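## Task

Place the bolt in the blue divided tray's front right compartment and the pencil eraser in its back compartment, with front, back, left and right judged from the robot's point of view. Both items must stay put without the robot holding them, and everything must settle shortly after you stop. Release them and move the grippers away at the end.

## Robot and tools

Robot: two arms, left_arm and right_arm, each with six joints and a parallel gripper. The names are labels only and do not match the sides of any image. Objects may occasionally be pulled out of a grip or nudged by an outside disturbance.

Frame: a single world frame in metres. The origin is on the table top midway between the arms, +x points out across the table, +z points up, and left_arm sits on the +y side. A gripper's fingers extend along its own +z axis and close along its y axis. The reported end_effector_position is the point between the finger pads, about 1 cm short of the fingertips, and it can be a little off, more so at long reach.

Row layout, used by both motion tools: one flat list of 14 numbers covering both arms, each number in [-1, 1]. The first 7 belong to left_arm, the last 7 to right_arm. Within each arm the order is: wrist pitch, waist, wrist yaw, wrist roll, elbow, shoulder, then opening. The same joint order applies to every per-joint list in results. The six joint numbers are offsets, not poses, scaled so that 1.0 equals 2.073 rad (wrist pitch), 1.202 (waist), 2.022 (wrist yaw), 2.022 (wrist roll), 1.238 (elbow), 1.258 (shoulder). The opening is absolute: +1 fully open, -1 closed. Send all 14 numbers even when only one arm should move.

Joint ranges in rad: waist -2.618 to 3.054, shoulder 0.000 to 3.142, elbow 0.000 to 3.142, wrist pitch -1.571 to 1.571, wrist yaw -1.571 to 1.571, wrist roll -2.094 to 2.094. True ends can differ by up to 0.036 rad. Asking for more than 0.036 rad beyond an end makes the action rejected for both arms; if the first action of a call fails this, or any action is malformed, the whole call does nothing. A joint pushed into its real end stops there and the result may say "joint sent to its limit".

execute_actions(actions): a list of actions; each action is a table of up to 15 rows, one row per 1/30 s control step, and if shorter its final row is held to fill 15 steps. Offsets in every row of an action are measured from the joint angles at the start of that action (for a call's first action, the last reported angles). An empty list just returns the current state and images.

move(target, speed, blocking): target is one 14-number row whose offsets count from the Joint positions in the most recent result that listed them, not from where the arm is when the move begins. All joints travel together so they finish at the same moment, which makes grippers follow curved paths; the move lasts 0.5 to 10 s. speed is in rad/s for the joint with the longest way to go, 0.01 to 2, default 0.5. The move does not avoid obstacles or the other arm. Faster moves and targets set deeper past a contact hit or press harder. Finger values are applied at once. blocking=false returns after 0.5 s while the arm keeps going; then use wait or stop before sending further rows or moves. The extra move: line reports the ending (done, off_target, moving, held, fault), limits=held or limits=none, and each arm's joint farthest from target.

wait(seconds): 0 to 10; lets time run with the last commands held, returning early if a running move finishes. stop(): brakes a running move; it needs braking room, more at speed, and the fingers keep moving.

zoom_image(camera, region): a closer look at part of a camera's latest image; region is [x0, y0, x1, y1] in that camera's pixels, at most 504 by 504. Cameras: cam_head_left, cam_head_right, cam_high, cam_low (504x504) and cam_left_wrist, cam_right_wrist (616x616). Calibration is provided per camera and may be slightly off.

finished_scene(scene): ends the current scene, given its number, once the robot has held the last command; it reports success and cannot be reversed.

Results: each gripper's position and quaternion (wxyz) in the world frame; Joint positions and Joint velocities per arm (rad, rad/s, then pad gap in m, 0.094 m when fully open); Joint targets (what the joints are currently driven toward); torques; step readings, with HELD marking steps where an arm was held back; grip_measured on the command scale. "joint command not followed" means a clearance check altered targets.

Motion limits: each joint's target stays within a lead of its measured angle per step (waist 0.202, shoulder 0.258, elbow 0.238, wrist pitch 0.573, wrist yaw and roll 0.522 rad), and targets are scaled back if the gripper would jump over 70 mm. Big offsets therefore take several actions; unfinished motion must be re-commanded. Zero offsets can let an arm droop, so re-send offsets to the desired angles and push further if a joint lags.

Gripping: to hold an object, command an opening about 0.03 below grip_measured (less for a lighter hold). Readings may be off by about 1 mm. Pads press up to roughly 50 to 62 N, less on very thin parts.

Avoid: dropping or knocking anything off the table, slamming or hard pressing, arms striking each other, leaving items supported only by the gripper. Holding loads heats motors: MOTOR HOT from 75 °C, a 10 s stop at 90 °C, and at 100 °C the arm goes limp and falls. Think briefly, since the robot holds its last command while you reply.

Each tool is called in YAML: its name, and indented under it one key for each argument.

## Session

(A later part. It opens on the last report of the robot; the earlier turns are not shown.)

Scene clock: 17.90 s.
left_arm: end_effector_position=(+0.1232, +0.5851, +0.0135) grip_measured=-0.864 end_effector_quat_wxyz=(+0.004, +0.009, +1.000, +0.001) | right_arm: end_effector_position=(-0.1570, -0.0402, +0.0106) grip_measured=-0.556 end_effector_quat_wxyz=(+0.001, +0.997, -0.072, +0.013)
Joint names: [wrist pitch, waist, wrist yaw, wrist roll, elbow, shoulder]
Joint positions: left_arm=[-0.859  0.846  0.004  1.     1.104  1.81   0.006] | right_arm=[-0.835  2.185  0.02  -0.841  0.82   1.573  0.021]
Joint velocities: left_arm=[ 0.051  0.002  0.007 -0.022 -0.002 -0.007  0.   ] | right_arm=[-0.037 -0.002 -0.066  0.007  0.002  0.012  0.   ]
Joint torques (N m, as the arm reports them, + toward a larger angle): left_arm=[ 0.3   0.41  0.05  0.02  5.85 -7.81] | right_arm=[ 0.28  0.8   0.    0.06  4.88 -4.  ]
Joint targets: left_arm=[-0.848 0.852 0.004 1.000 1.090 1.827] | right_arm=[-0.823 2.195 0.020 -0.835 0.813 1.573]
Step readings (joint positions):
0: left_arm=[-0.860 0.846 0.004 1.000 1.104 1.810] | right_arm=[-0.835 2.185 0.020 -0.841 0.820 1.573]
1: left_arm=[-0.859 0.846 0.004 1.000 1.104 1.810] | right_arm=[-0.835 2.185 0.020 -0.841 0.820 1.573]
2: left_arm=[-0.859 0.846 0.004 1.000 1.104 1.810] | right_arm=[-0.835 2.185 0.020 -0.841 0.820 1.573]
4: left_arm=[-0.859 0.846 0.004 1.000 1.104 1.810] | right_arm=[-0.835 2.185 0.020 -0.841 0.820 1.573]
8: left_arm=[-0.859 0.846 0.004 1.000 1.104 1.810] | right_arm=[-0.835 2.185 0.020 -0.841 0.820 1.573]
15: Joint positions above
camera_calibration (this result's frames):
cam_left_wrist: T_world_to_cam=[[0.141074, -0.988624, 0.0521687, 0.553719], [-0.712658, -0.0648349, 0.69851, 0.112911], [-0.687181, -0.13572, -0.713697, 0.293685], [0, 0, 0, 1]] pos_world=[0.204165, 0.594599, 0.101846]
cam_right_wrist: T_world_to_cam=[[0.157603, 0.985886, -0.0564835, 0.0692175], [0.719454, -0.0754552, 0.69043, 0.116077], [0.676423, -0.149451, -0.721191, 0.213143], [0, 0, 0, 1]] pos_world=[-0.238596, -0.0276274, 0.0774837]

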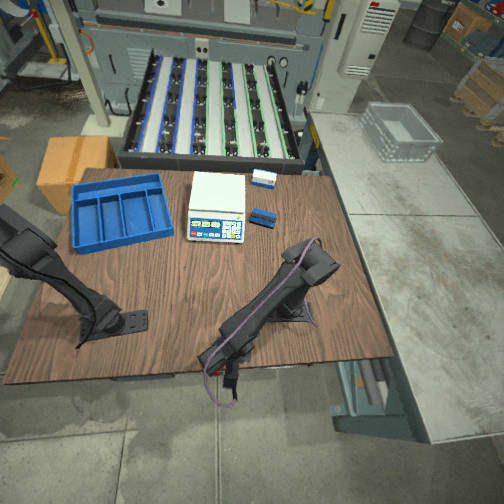

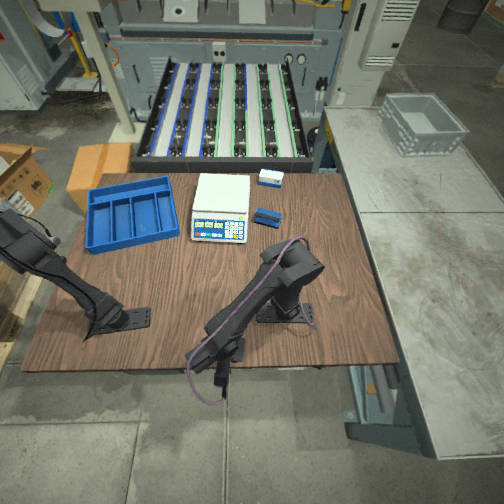

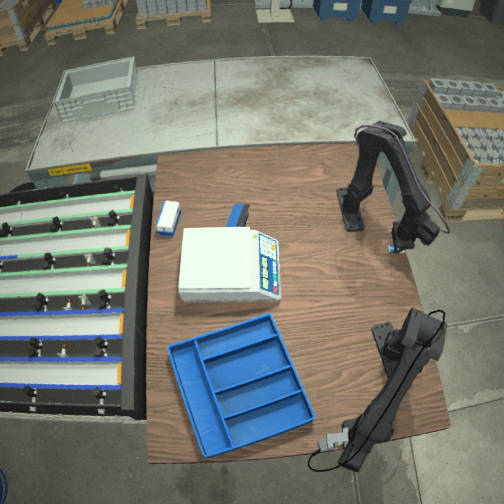

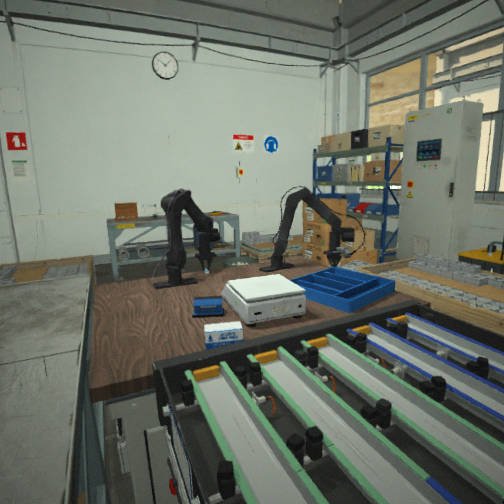

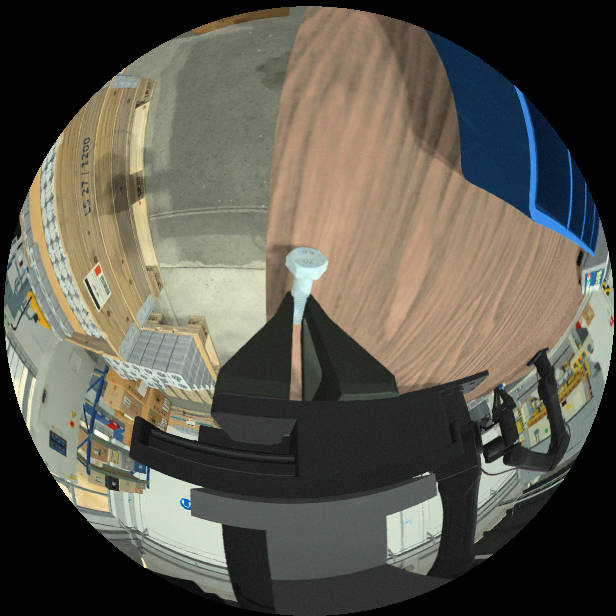

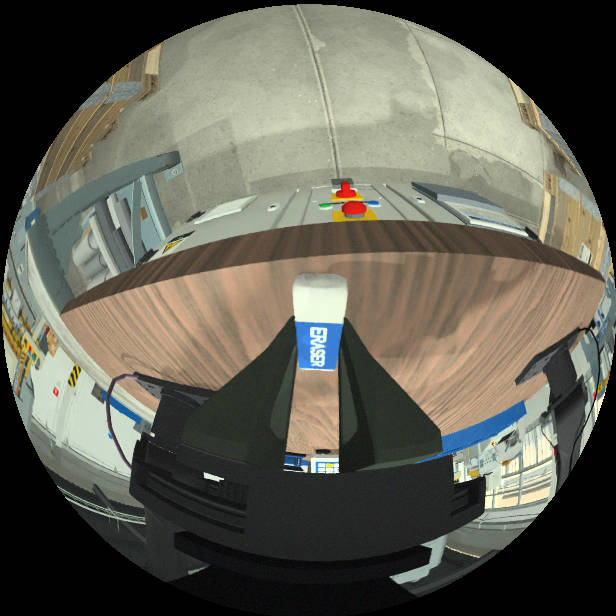

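move:
  target: [-0.18,-0.16,0,0,0.315,0,-0.9, -0.184,-0.25,0,0,0.246,-0.10,-0.595]
  speed: 0.5

Scene clock: 20.17 s.
left_arm: end_effector_position=(+0.1886, +0.5688, +0.1028) grip_measured=-0.875 end_effector_quat_wxyz=(+0.007, +0.103, +0.995, +0.006) | right_arm: end_effector_position=(-0.0962, -0.0057, +0.1010) grip_measured=-0.571 end_effector_quat_wxyz=(-0.004, +0.976, -0.216, +0.009)
Joint names: [wrist pitch, waist, wrist yaw, wrist roll, elbow, shoulder]
Joint positions: left_arm=[-1.217  0.657  0.004  1.     1.475  1.81   0.006] | right_arm=[-1.206  1.892  0.02  -0.841  1.1    1.467  0.02 ]
Joint velocities: left_arm=[-0.007 -0.012  0.037  0.051 -0.007 -0.007 -0.001] | right_arm=[-0.037  0.012 -0.007  0.022 -0.002  0.032 -0.001]
Joint torques (N m, as the arm reports them, + toward a larger angle): left_arm=[ 0.13 -0.3   0.06  0.06  9.6  -9.88] | right_arm=[ 0.04 -0.7   0.    0.01  8.36 -5.08]
Joint targets: left_arm=[-1.232 0.654 0.004 1.000 1.494 1.810] | right_arm=[-1.217 1.884 0.020 -0.841 1.125 1.447]
move: off_target (right_arm); limits=none; left_arm: farthest joint: the elbow, 0.019 radians from its target (0.390 radians at the start); right_arm: farthest joint: the elbow, 0.024 radians from its target (0.304 radians at the start)
camera_calibration (this result's frames):
cam_left_wrist: T_world_to_cam=[[-0.0477775, -0.99794, 0.042823, 0.565592], [-0.7179, 0.0641159, 0.693188, 0.0242985], [-0.694505, 0.00237616, -0.719484, 0.323621], [0, 0, 0, 1]] pos_world=[0.269223, 0.562099, 0.191776]
cam_right_wrist: T_world_to_cam=[[0.435054, 0.899237, -0.0458385, 0.0558322], [0.669997, -0.289297, 0.683675, 0.00726138], [0.601525, -0.328147, -0.728346, 0.234814], [0, 0, 0, 1]] pos_world=[-0.170402, 0.028948, 0.168621]

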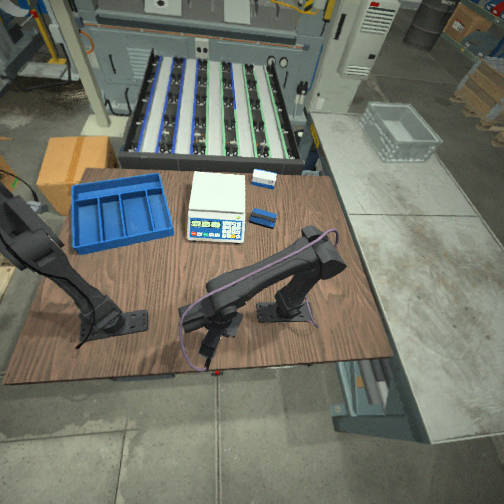

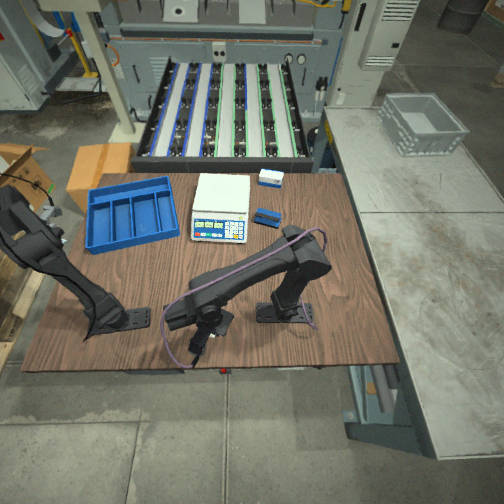

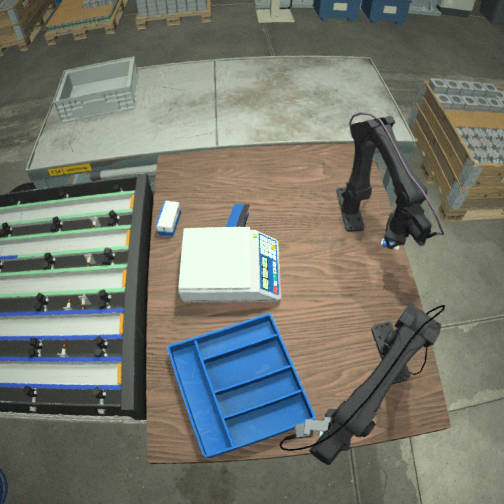

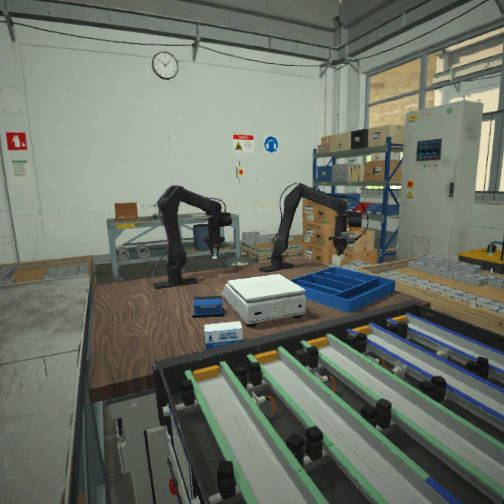

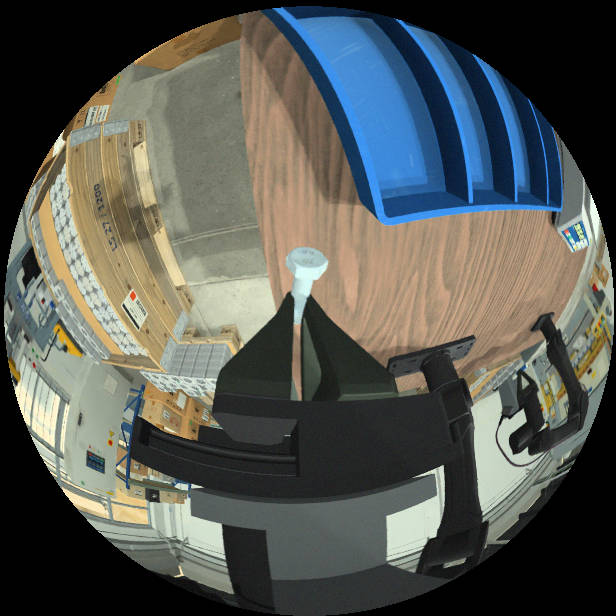

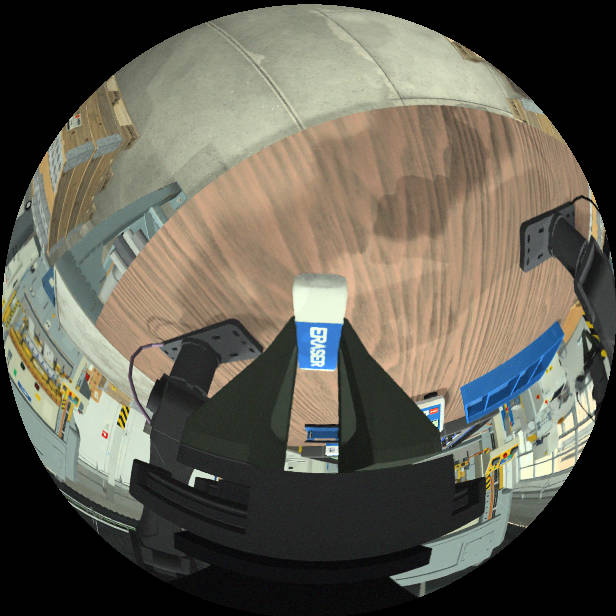

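move:
  target: [-0.108,-0.833,0,0.05,0.536,0.366,-0.9, 0.137,-0.636,-0.005,0.604,-0.059,0.174,-0.595]
  speed: 0.8

Scene clock: 23.23 s.
left_arm: end_effector_position=(+0.3803, +0.2359, +0.0987) grip_measured=-0.875 end_effector_quat_wxyz=(+0.000, +0.607, +0.795, -0.001) | right_arm: end_effector_position=(+0.0977, +0.0087, +0.0320) grip_measured=-0.572 end_effector_quat_wxyz=(+0.000, -0.358, +0.934, -0.012)
Joint names: [wrist pitch, waist, wrist yaw, wrist roll, elbow, shoulder]
Joint positions: left_arm=[-1.427 -0.349  0.001  1.093  2.113  2.257  0.006] | right_arm=[-0.936  1.134  0.018  0.374  1.035  1.685  0.02 ]
Joint velocities: left_arm=[-0.022  0.012 -0.007 -0.066 -0.007  0.017 -0.001] | right_arm=[-0.007  0.012 -0.007 -0.022  0.002 -0.007 -0.   ]
Joint torques (N m, as the arm reports them, + toward a larger angle): left_arm=[  0.03   0.36   0.07   0.17   9.7  -13.03] | right_arm=[ 0.29 -0.54 -0.08 -0.03  5.1  -5.04]
Joint targets: left_arm=[-1.441 -0.344 0.004 1.102 2.138 2.270] | right_arm=[-0.922 1.128 0.010 0.381 1.028 1.686]
move: off_target (left_arm); limits=none; left_arm: farthest joint: the elbow, 0.026 radians from its target (0.664 radians at the start); right_arm: farthest joint: the wrist pitch, 0.014 radians from its target (0.284 radians at the start)
camera_calibration (this result's frames):
cam_left_wrist: T_world_to_cam=[[-0.909672, -0.411726, 0.0545718, 0.43105], [-0.257869, 0.662903, 0.702896, -0.131074], [-0.325577, 0.625333, -0.709196, 0.166263], [0, 0, 0, 1]] pos_world=[0.412445, 0.160394, 0.186521]
cam_right_wrist: T_world_to_cam=[[0.657899, -0.752282, -0.0352286, -0.0524056], [-0.537187, -0.501547, 0.678145, 0.0486221], [-0.527825, -0.427227, -0.734083, 0.184027], [0, 0, 0, 1]] pos_world=[0.157731, 0.0635836, 0.100272]

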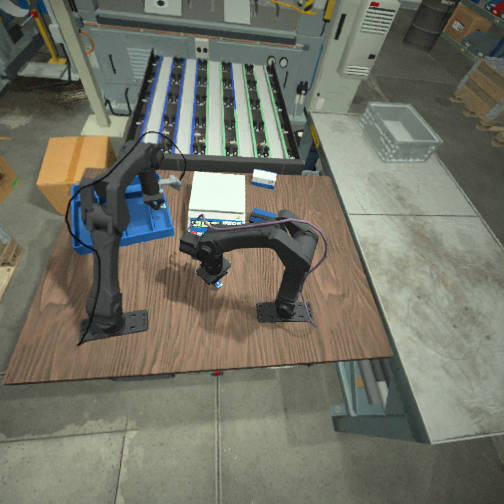

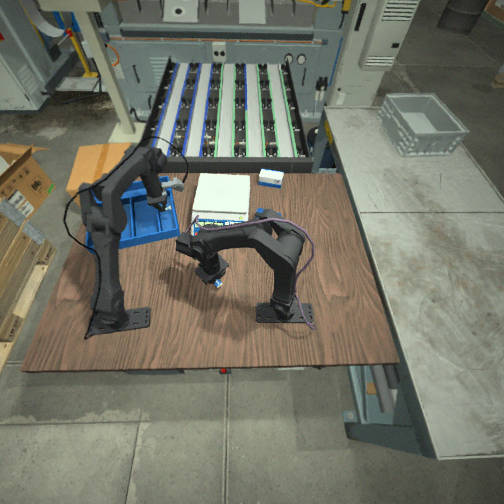

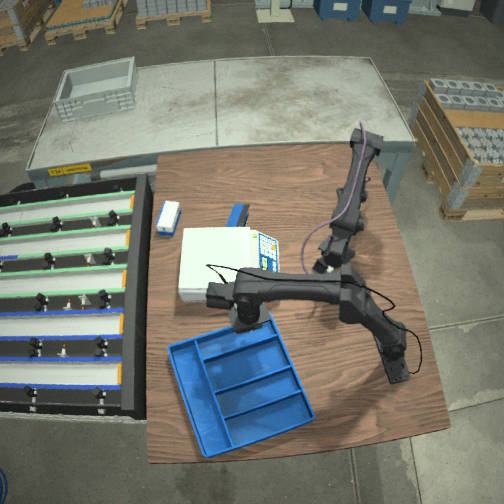

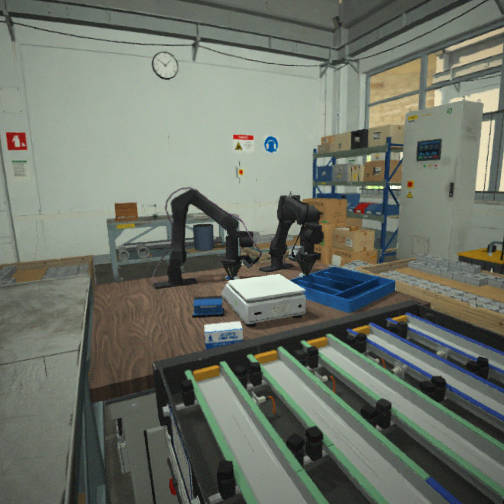

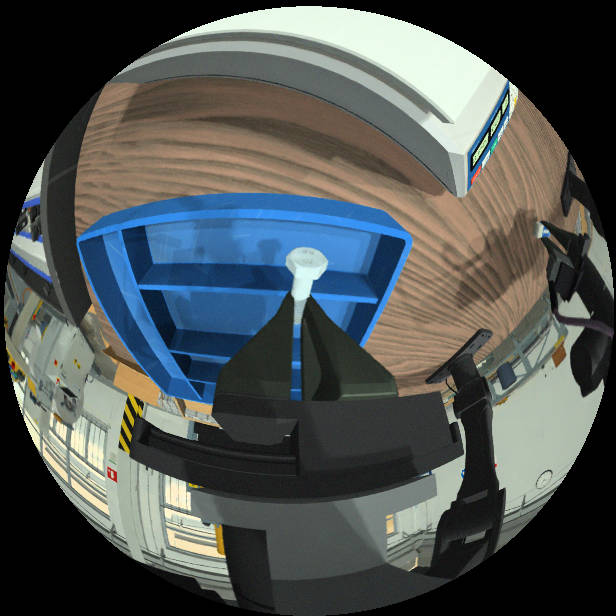

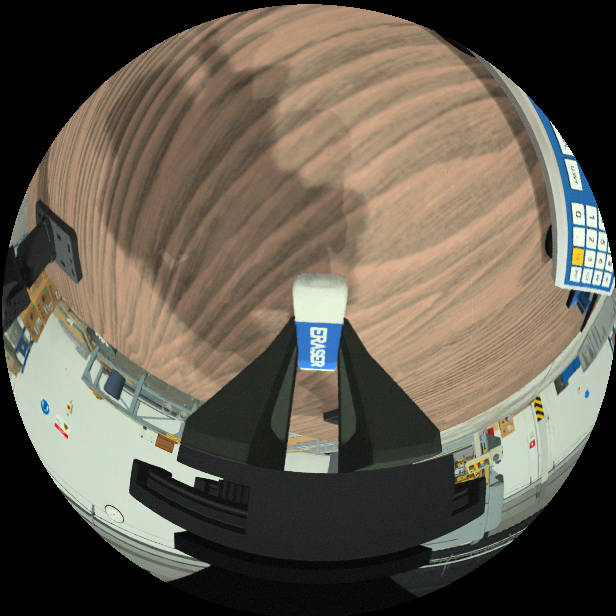

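zoom_image:
  camera: "cam_left_wrist"
  region: [100, 160, 460, 420]

zoom_image:
  camera: "cam_high"
  region: [150, 260, 350, 460]

Region (100, 160, 460, 420) of cam_left_wrist's 616x616 image, scaled by 1.400, with more detail than that image has.

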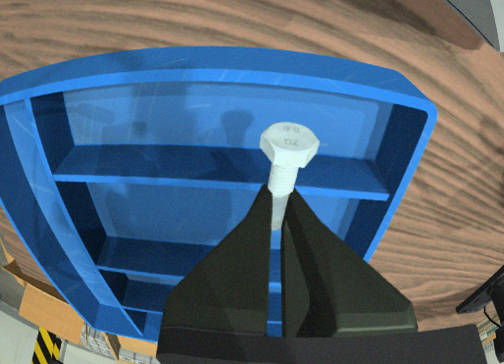

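Region (150, 260, 350, 460) of cam_high's 504x504 image, scaled by 2.520, with more detail than that image has.

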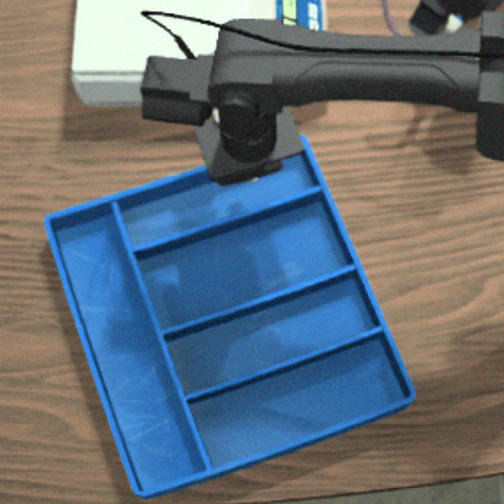

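move:
  target: [0.14,0.016,0,-0.778,-0.236,0.01,-0.9, 0.0455,0,0,0,-0.051,0.04,-0.595]
  speed: 0.9

Scene clock: 27.20 s.
left_arm: end_effector_position=(+0.3789, +0.2417, +0.0287) grip_measured=-0.875 end_effector_quat_wxyz=(+0.001, -0.135, +0.991, -0.001) | right_arm: end_effector_position=(+0.0957, +0.0047, +0.0107) grip_measured=-0.572 end_effector_quat_wxyz=(-0.008, -0.358, +0.934, -0.019)
Joint names: [wrist pitch, waist, wrist yaw, wrist roll, elbow, shoulder]
Joint positions: left_arm=[-1.146 -0.337  0.001 -0.471  1.834  2.257  0.006] | right_arm=[-0.87   1.134  0.018  0.375  0.988  1.726  0.02 ]
Joint velocities: left_arm=[ 0.037  0.012 -0.037 -0.037 -0.027  0.022  0.   ] | right_arm=[ 0.037  0.002 -0.051 -0.007 -0.007 -0.012  0.   ]
Joint torques (N m, as the arm reports them, + toward a larger angle): left_arm=[  0.26   0.69   0.05  -0.07   6.47 -13.01] | right_arm=[ 0.39 -0.07  0.    0.    4.13 -4.58]
Joint targets: left_arm=[-1.136 -0.330 0.001 -0.481 1.821 2.269] | right_arm=[-0.842 1.134 0.018 0.374 0.972 1.735]
move: off_target (right_arm); limits=none; left_arm: farthest joint: the shoulder, 0.013 radians from its target (0.013 radians at the start); right_arm: farthest joint: the wrist pitch, 0.028 radians from its target (0.094 radians at the start)
camera_calibration (this result's frames):
cam_left_wrist: T_world_to_cam=[[0.416658, -0.907318, 0.056308, 0.053132], [-0.661833, -0.260298, 0.703009, 0.290183], [-0.623196, -0.330181, -0.708948, 0.456239], [0, 0, 0, 1]] pos_world=[0.454241, 0.274383, 0.116457]
cam_right_wrist: T_world_to_cam=[[0.657023, -0.753388, -0.0269845, -0.0548436], [-0.530902, -0.487815, 0.69295, 0.0591379], [-0.535223, -0.440958, -0.72048, 0.166277], [0, 0, 0, 1]] pos_world=[0.156425, 0.0608508, 0.0773394]

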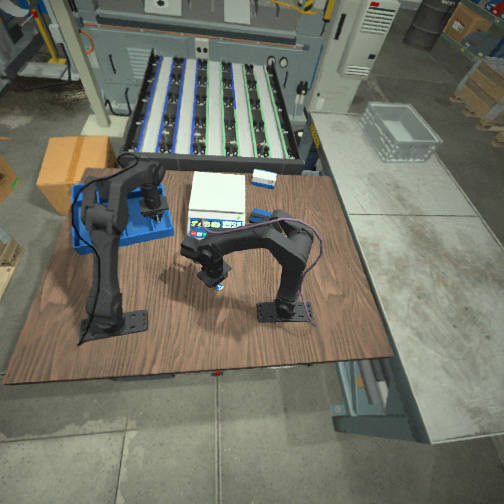

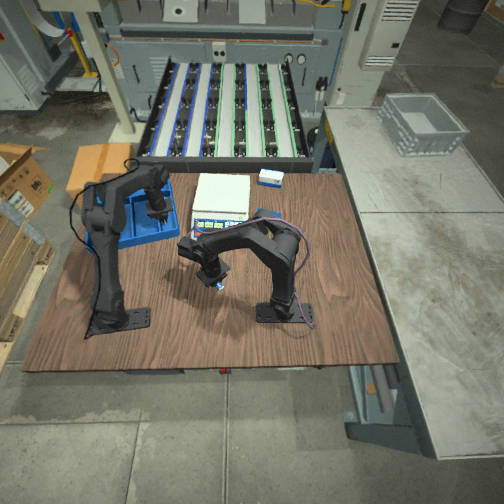

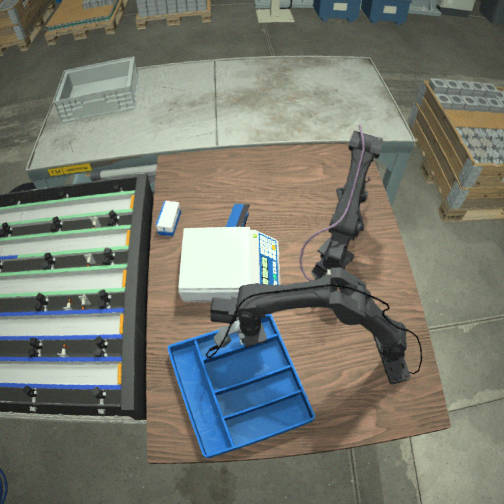

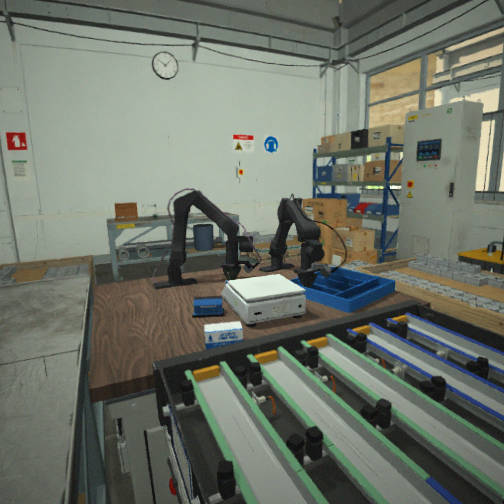

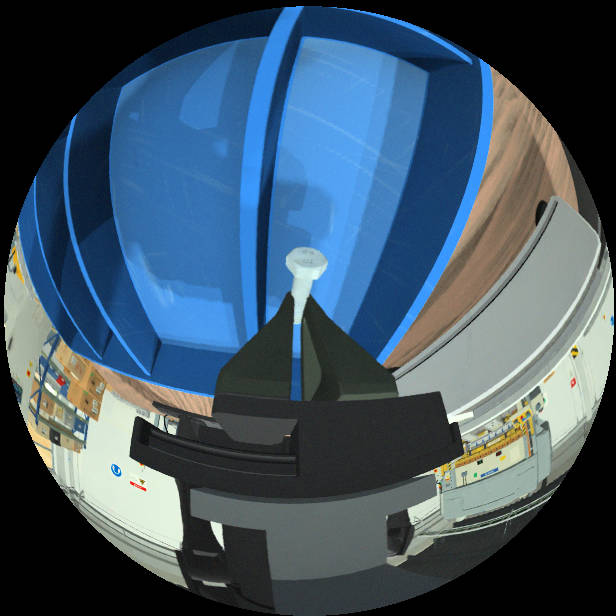

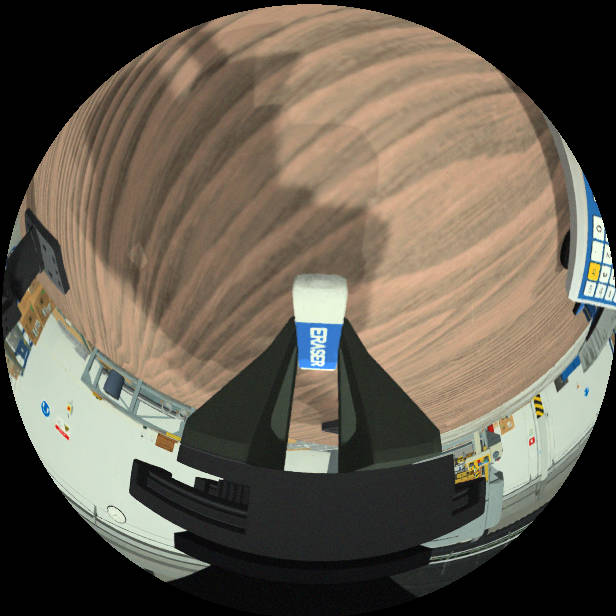

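execute_actions:
  actions:
    - [[0.005,0.006,0,-0.005,-0.010,0.026,-0.9, 0,0,0,0,-0.006,0.004,0.0]]
    - [[0.005,0.004,0,0,-0.008,0.01,-0.5, 0,0,0,0,-0.006,0.004,0.0]]

Scene clock: 28.47 s.
left_arm: end_effector_position=(+0.3786, +0.2408, +0.0223) grip_measured=-0.502 end_effector_quat_wxyz=(-0.005, -0.136, +0.991, -0.002) | right_arm: end_effector_position=(+0.0957, +0.0047, +0.0107) grip_measured=-0.002 end_effector_quat_wxyz=(-0.008, -0.358, +0.934, -0.019)
Joint names: [wrist pitch, waist, wrist yaw, wrist roll, elbow, shoulder]
Joint positions: left_arm=[-1.141 -0.337  0.007 -0.473  1.834  2.272  0.023] | right_arm=[-0.87   1.134  0.018  0.375  0.988  1.726  0.047]
Joint velocities: left_arm=[-0.037 -0.002 -0.007 -0.051  0.007  0.012  0.001] | right_arm=[ 0.037  0.007  0.022  0.051  0.007 -0.002  0.   ]
Joint torques (N m, as the arm reports them, + toward a larger angle): left_arm=[  0.23   0.27   0.03   0.05   6.74 -13.33] | right_arm=[ 0.09 -0.02  0.    0.01  4.87 -4.92]
Joint targets: left_arm=[-1.133 -0.332 0.001 -0.472 1.824 2.285] | right_arm=[-0.870 1.134 0.018 0.375 0.980 1.731]
Step readings (joint positions; steps 1 to 15: 1st action; 16 to 30: 2nd action):
0: left_arm=[-1.146 -0.337 0.001 -0.472 1.834 2.257] | right_arm=[-0.870 1.134 0.018 0.375 0.988 1.726]
1: left_arm=[-1.146 -0.337 0.001 -0.472 1.834 2.258] | right_arm=[-0.870 1.134 0.018 0.375 0.988 1.726]
2: left_arm=[-1.144 -0.337 0.001 -0.472 1.834 2.260] | right_arm=[-0.870 1.134 0.018 0.375 0.988 1.726]
4: left_arm=[-1.144 -0.337 0.001 -0.472 1.834 2.266] | right_arm=[-0.870 1.134 0.018 0.375 0.988 1.726]
8: left_arm=[-1.143 -0.337 0.001 -0.472 1.834 2.272] | right_arm=[-0.870 1.134 0.018 0.375 0.988 1.726]
15: left_arm=[-1.143 -0.337 0.001 -0.472 1.834 2.272] | right_arm=[-0.870 1.134 0.018 0.375 0.988 1.726]
16: left_arm=[-1.143 -0.337 0.001 -0.472 1.834 2.272] | right_arm=[-0.870 1.134 0.018 0.375 0.988 1.726]
17: left_arm=[-1.141 -0.337 0.005 -0.473 1.834 2.272] | right_arm=[-0.870 1.134 0.018 0.375 0.988 1.726]
19: left_arm=[-1.141 -0.337 0.006 -0.473 1.834 2.272] | right_arm=[-0.870 1.134 0.018 0.375 0.988 1.726]
23: left_arm=[-1.141 -0.337 0.007 -0.473 1.834 2.272] | right_arm=[-0.870 1.134 0.018 0.375 0.988 1.726]
30: Joint positions above
camera_calibration (this result's frames):
cam_left_wrist: T_world_to_cam=[[0.418654, -0.906493, 0.0547545, 0.0518584], [-0.653806, -0.25901, 0.710951, 0.290689], [-0.63029, -0.333442, -0.701107, 0.454561], [0, 0, 0, 1]] pos_world=[0.454849, 0.27387, 0.10919]
cam_right_wrist: T_world_to_cam=[[0.657023, -0.753388, -0.0269845, -0.0548436], [-0.530902, -0.487815, 0.69295, 0.0591379], [-0.535223, -0.440958, -0.72048, 0.166277], [0, 0, 0, 1]] pos_world=[0.156425, 0.0608508, 0.0773394]

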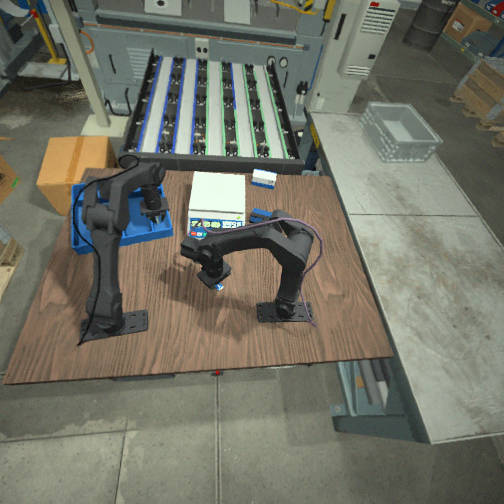

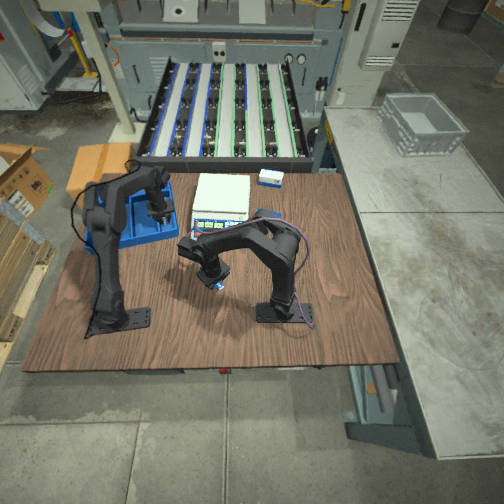

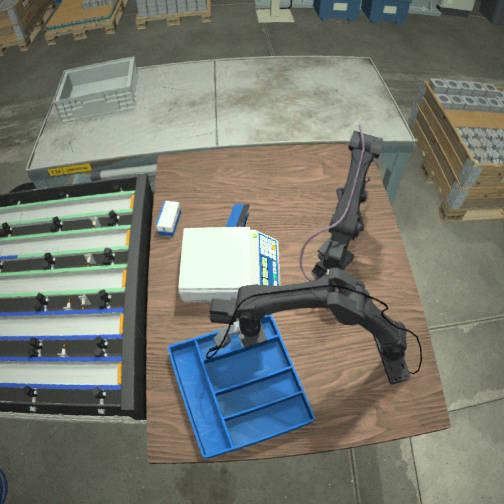

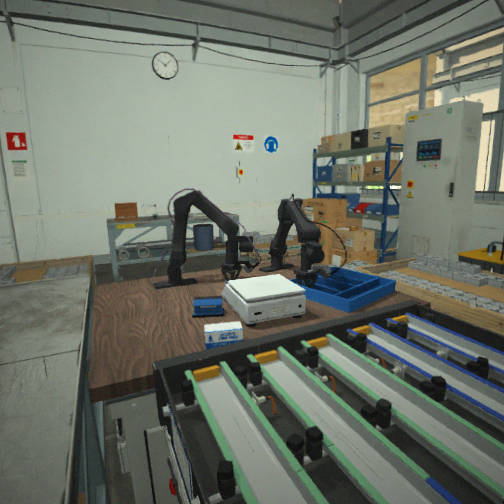

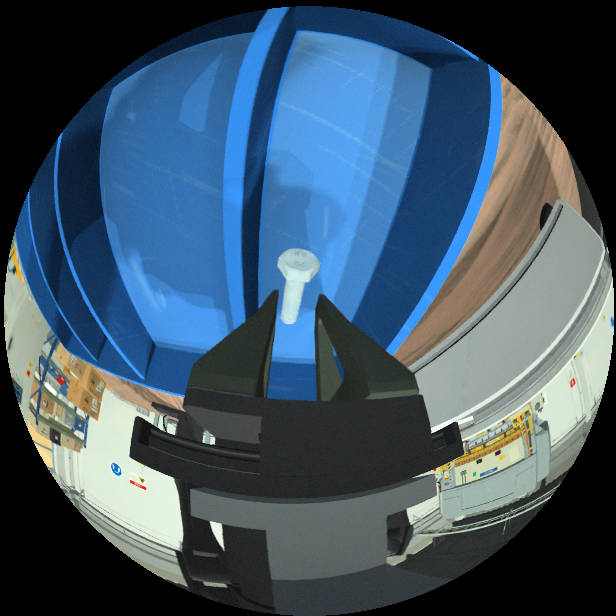

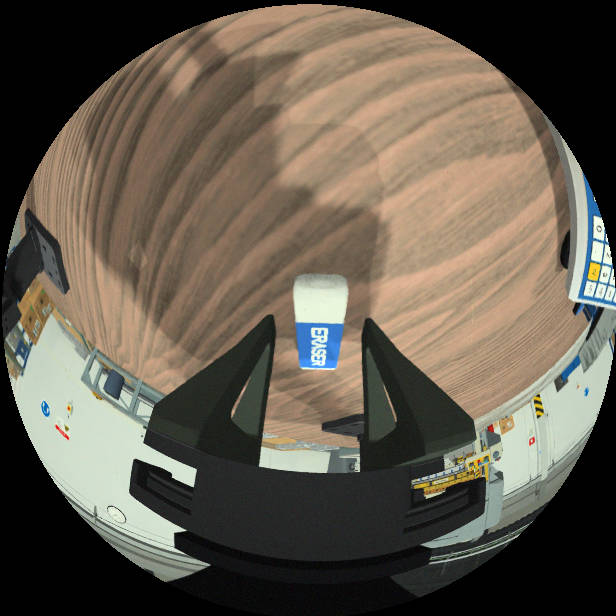

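move:
  target: [-0.122,0,0,0,0.221,0,-0.5, -0.169,0,0,0,0.11,-0.227,0.0]
  speed: 0.6

Scene clock: 30.33 s.
left_arm: end_effector_position=(+0.3866, +0.2391, +0.0860) grip_measured=-0.502 end_effector_quat_wxyz=(+0.002, -0.136, +0.991, -0.004) | right_arm: end_effector_position=(+0.0814, -0.0238, +0.1033) grip_measured=-0.002 end_effector_quat_wxyz=(+0.007, -0.358, +0.934, -0.005)
Joint names: [wrist pitch, waist, wrist yaw, wrist roll, elbow, shoulder]
Joint positions: left_arm=[-1.38  -0.337  0.007 -0.473  2.088  2.272  0.023] | right_arm=[-1.211  1.134  0.018  0.375  1.1    1.456  0.047]
Joint velocities: left_arm=[ 0.007 -0.007 -0.022 -0.037 -0.007 -0.002 -0.001] | right_arm=[-0.022 -0.007  0.007  0.066 -0.007 -0.017  0.001]
Joint torques (N m, as the arm reports them, + toward a larger angle): left_arm=[  0.     0.04   0.     0.06   9.4  -14.34] | right_arm=[ 0.08 -0.04  0.01  0.01  8.34 -4.7 ]
Joint targets: left_arm=[-1.393 -0.337 0.007 -0.473 2.108 2.272] | right_arm=[-1.220 1.134 0.018 0.375 1.123 1.440]
move: off_target (right_arm); limits=none; left_arm: farthest joint: the elbow, 0.020 radians from its target (0.273 radians at the start); right_arm: farthest joint: the elbow, 0.024 radians from its target (0.137 radians at the start)
camera_calibration (this result's frames):
cam_left_wrist: T_world_to_cam=[[0.417818, -0.906301, 0.0636176, 0.0430327], [-0.663792, -0.256708, 0.702482, 0.254237], [-0.620329, -0.335739, -0.708853, 0.501002], [0, 0, 0, 1]] pos_world=[0.461567, 0.272471, 0.173802]
cam_right_wrist: T_world_to_cam=[[0.657658, -0.752121, -0.0424354, -0.0628534], [-0.543319, -0.512593, 0.664871, -0.0231832], [-0.521815, -0.414201, -0.745752, 0.214945], [0, 0, 0, 1]] pos_world=[0.140902, 0.0298734, 0.173042]

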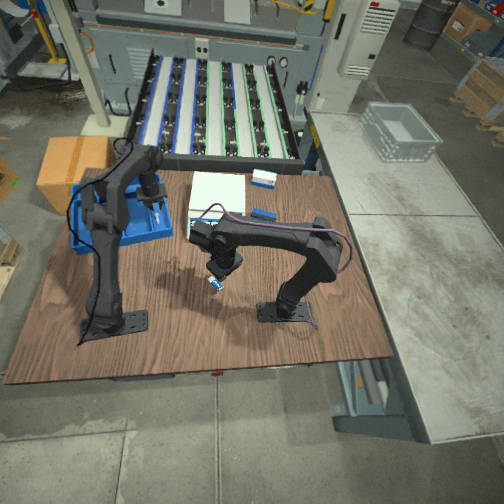

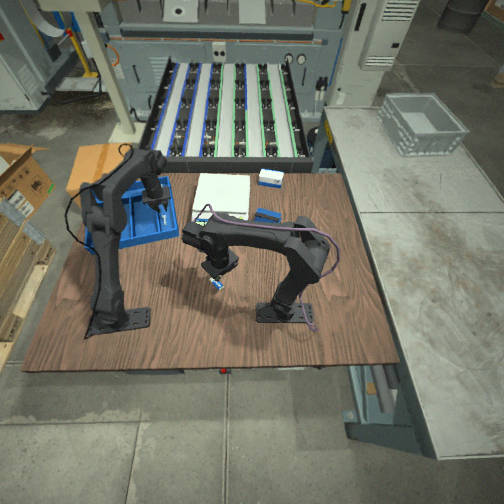

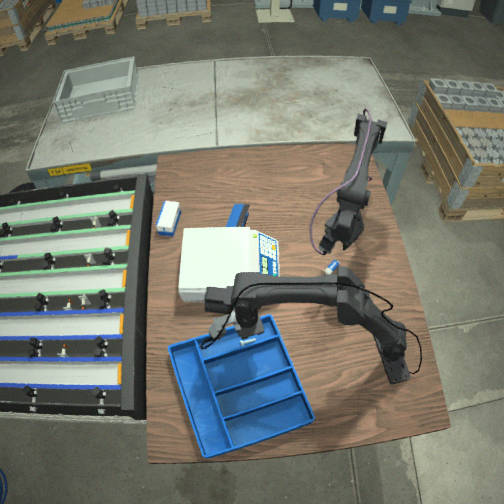

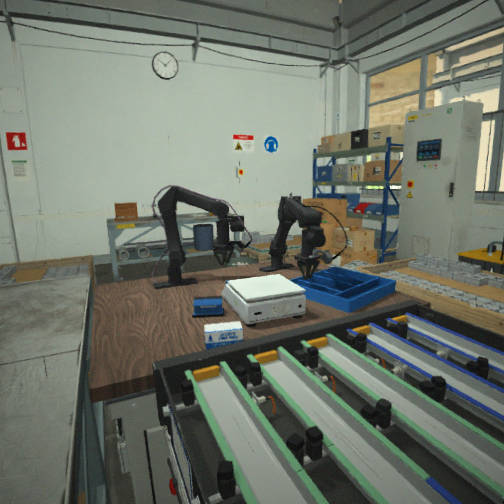

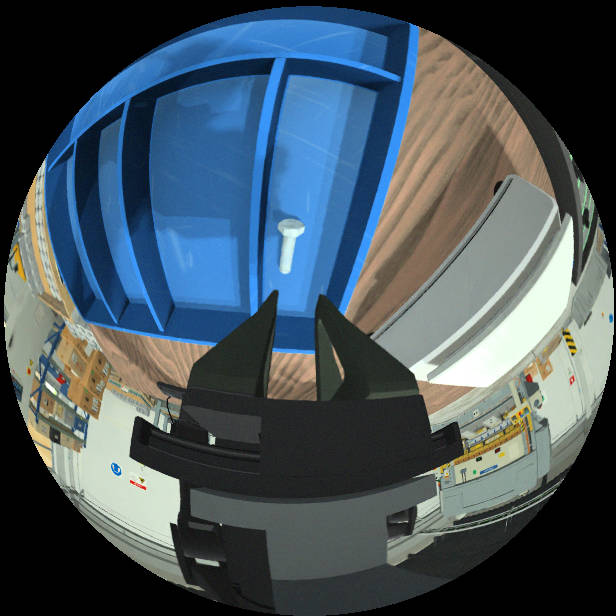

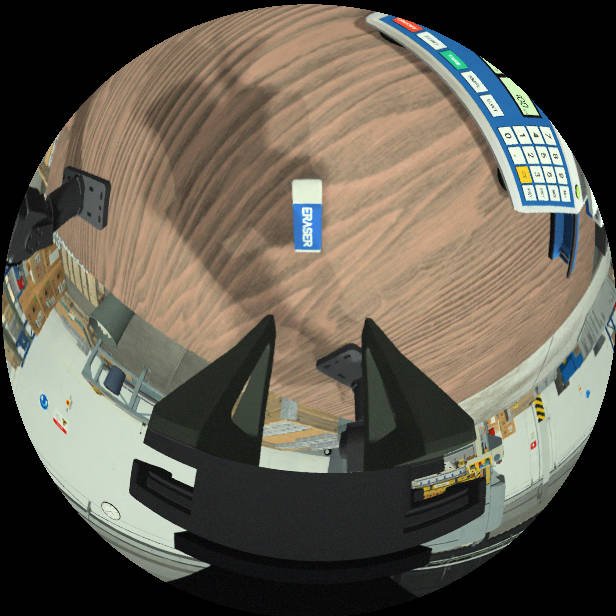

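move:
  target: [0.006,-0.385,0,0.495,-0.456,-0.429,0.1, 0.295,-0.99,0,0,-0.283,-0.60,0.0]
  speed: 1.0

Scene clock: 33.00 s.
left_arm: end_effector_position=(+0.2017, +0.1333, +0.1363) grip_measured=+0.098 end_effector_quat_wxyz=(-0.007, +0.556, +0.831, -0.003) | right_arm: end_effector_position=(+0.2421, -0.2600, +0.2246) grip_measured=-0.002 end_effector_quat_wxyz=(+0.469, +0.199, +0.858, +0.064)
Joint names: [wrist pitch, waist, wrist yaw, wrist roll, elbow, shoulder]
Joint positions: left_arm=[-1.37  -0.797  0.007  0.519  1.539  1.753  0.052] | right_arm=[-0.621 -0.046  0.015  0.375  0.756  0.719  0.047]
Joint velocities: left_arm=[-0.007  0.002  0.066  0.051 -0.007  0.002  0.   ] | right_arm=[-0.037  0.002  0.022  0.051  0.002 -0.012  0.001]
Joint torques (N m, as the arm reports them, + toward a larger angle): left_arm=[  0.19  -0.19   0.04   0.13   6.28 -11.16] | right_arm=[ 1.92 -0.92  0.02  0.    6.65 -0.59]
Joint targets: left_arm=[-1.367 -0.800 0.007 0.528 1.524 1.732] | right_arm=[-0.600 -0.056 0.018 0.375 0.750 0.701]
move: off_target (left_arm, right_arm); limits=none; left_arm: farthest joint: the shoulder, 0.021 radians from its target (0.540 radians at the start); right_arm: farthest joint: the wrist pitch, 0.021 radians from its target (0.612 radians at the start)
camera_calibration (this result's frames):
cam_left_wrist: T_world_to_cam=[[-0.849655, -0.523281, 0.0652919, 0.225503], [-0.328647, 0.622275, 0.710468, -0.116854], [-0.412404, 0.582195, -0.700694, 0.221078], [0, 0, 0, 1]] pos_world=[0.244369, 0.0620065, 0.223206]
cam_right_wrist: T_world_to_cam=[[-0.239716, -0.909655, -0.339211, -0.0980684], [-0.921409, 0.323243, -0.215685, 0.368975], [0.305847, 0.260849, -0.91565, 0.304708], [0, 0, 0, 1]] pos_world=[0.223274, -0.28796, 0.325323]

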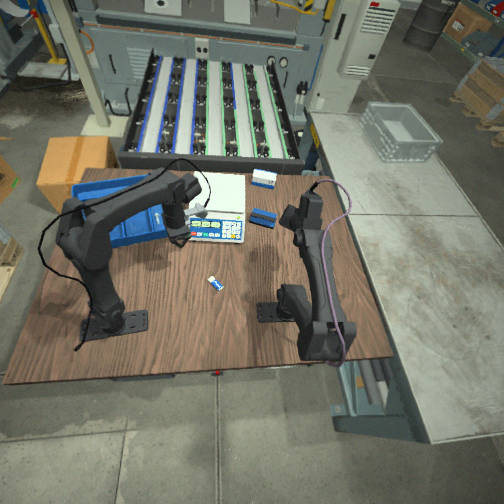

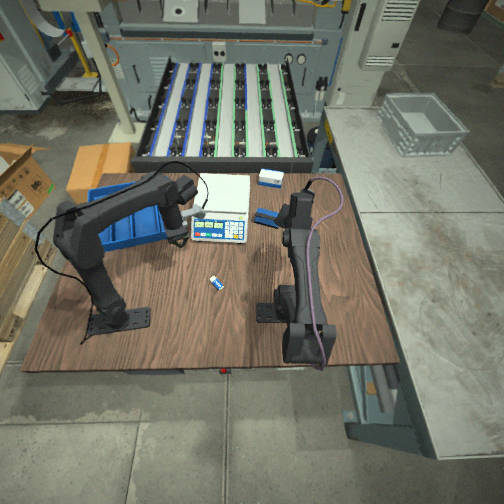

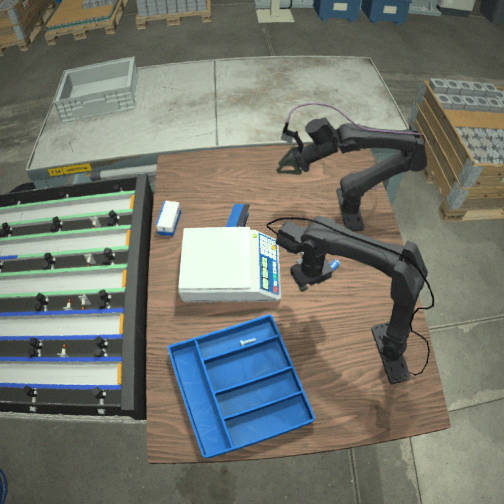

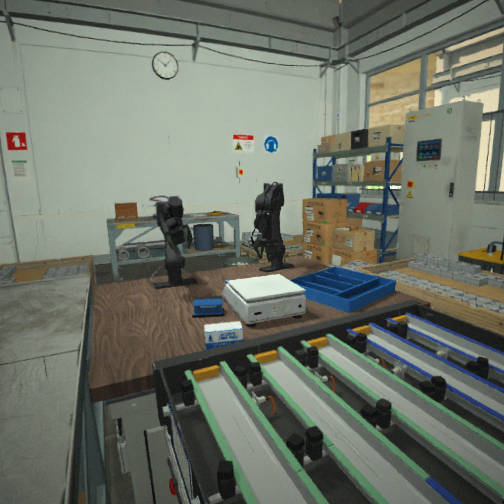

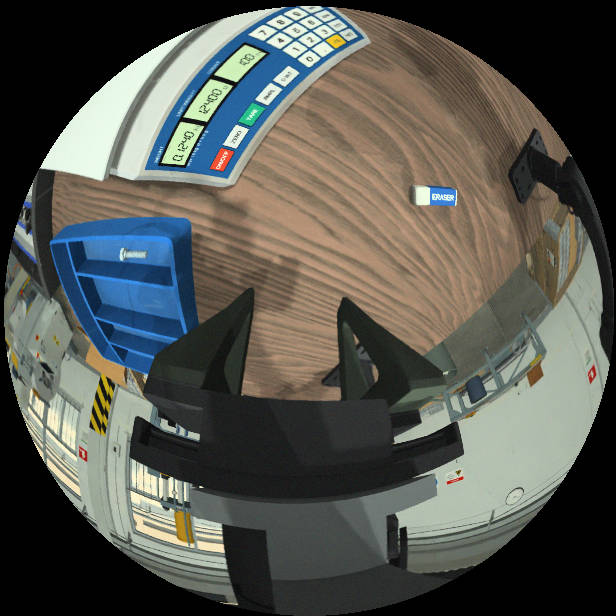

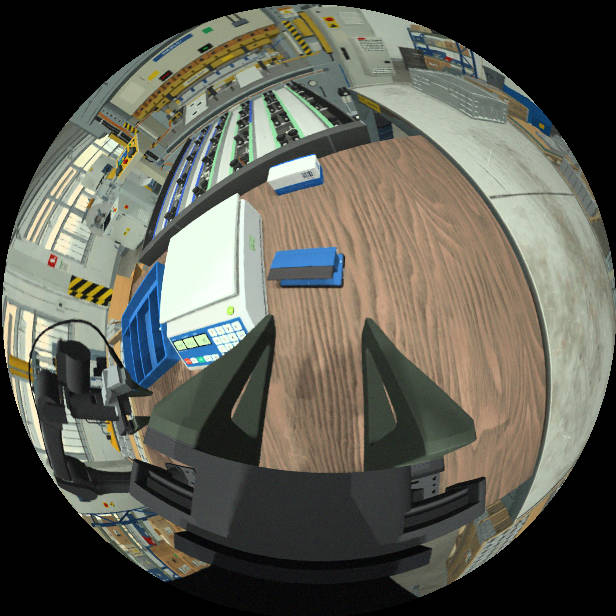

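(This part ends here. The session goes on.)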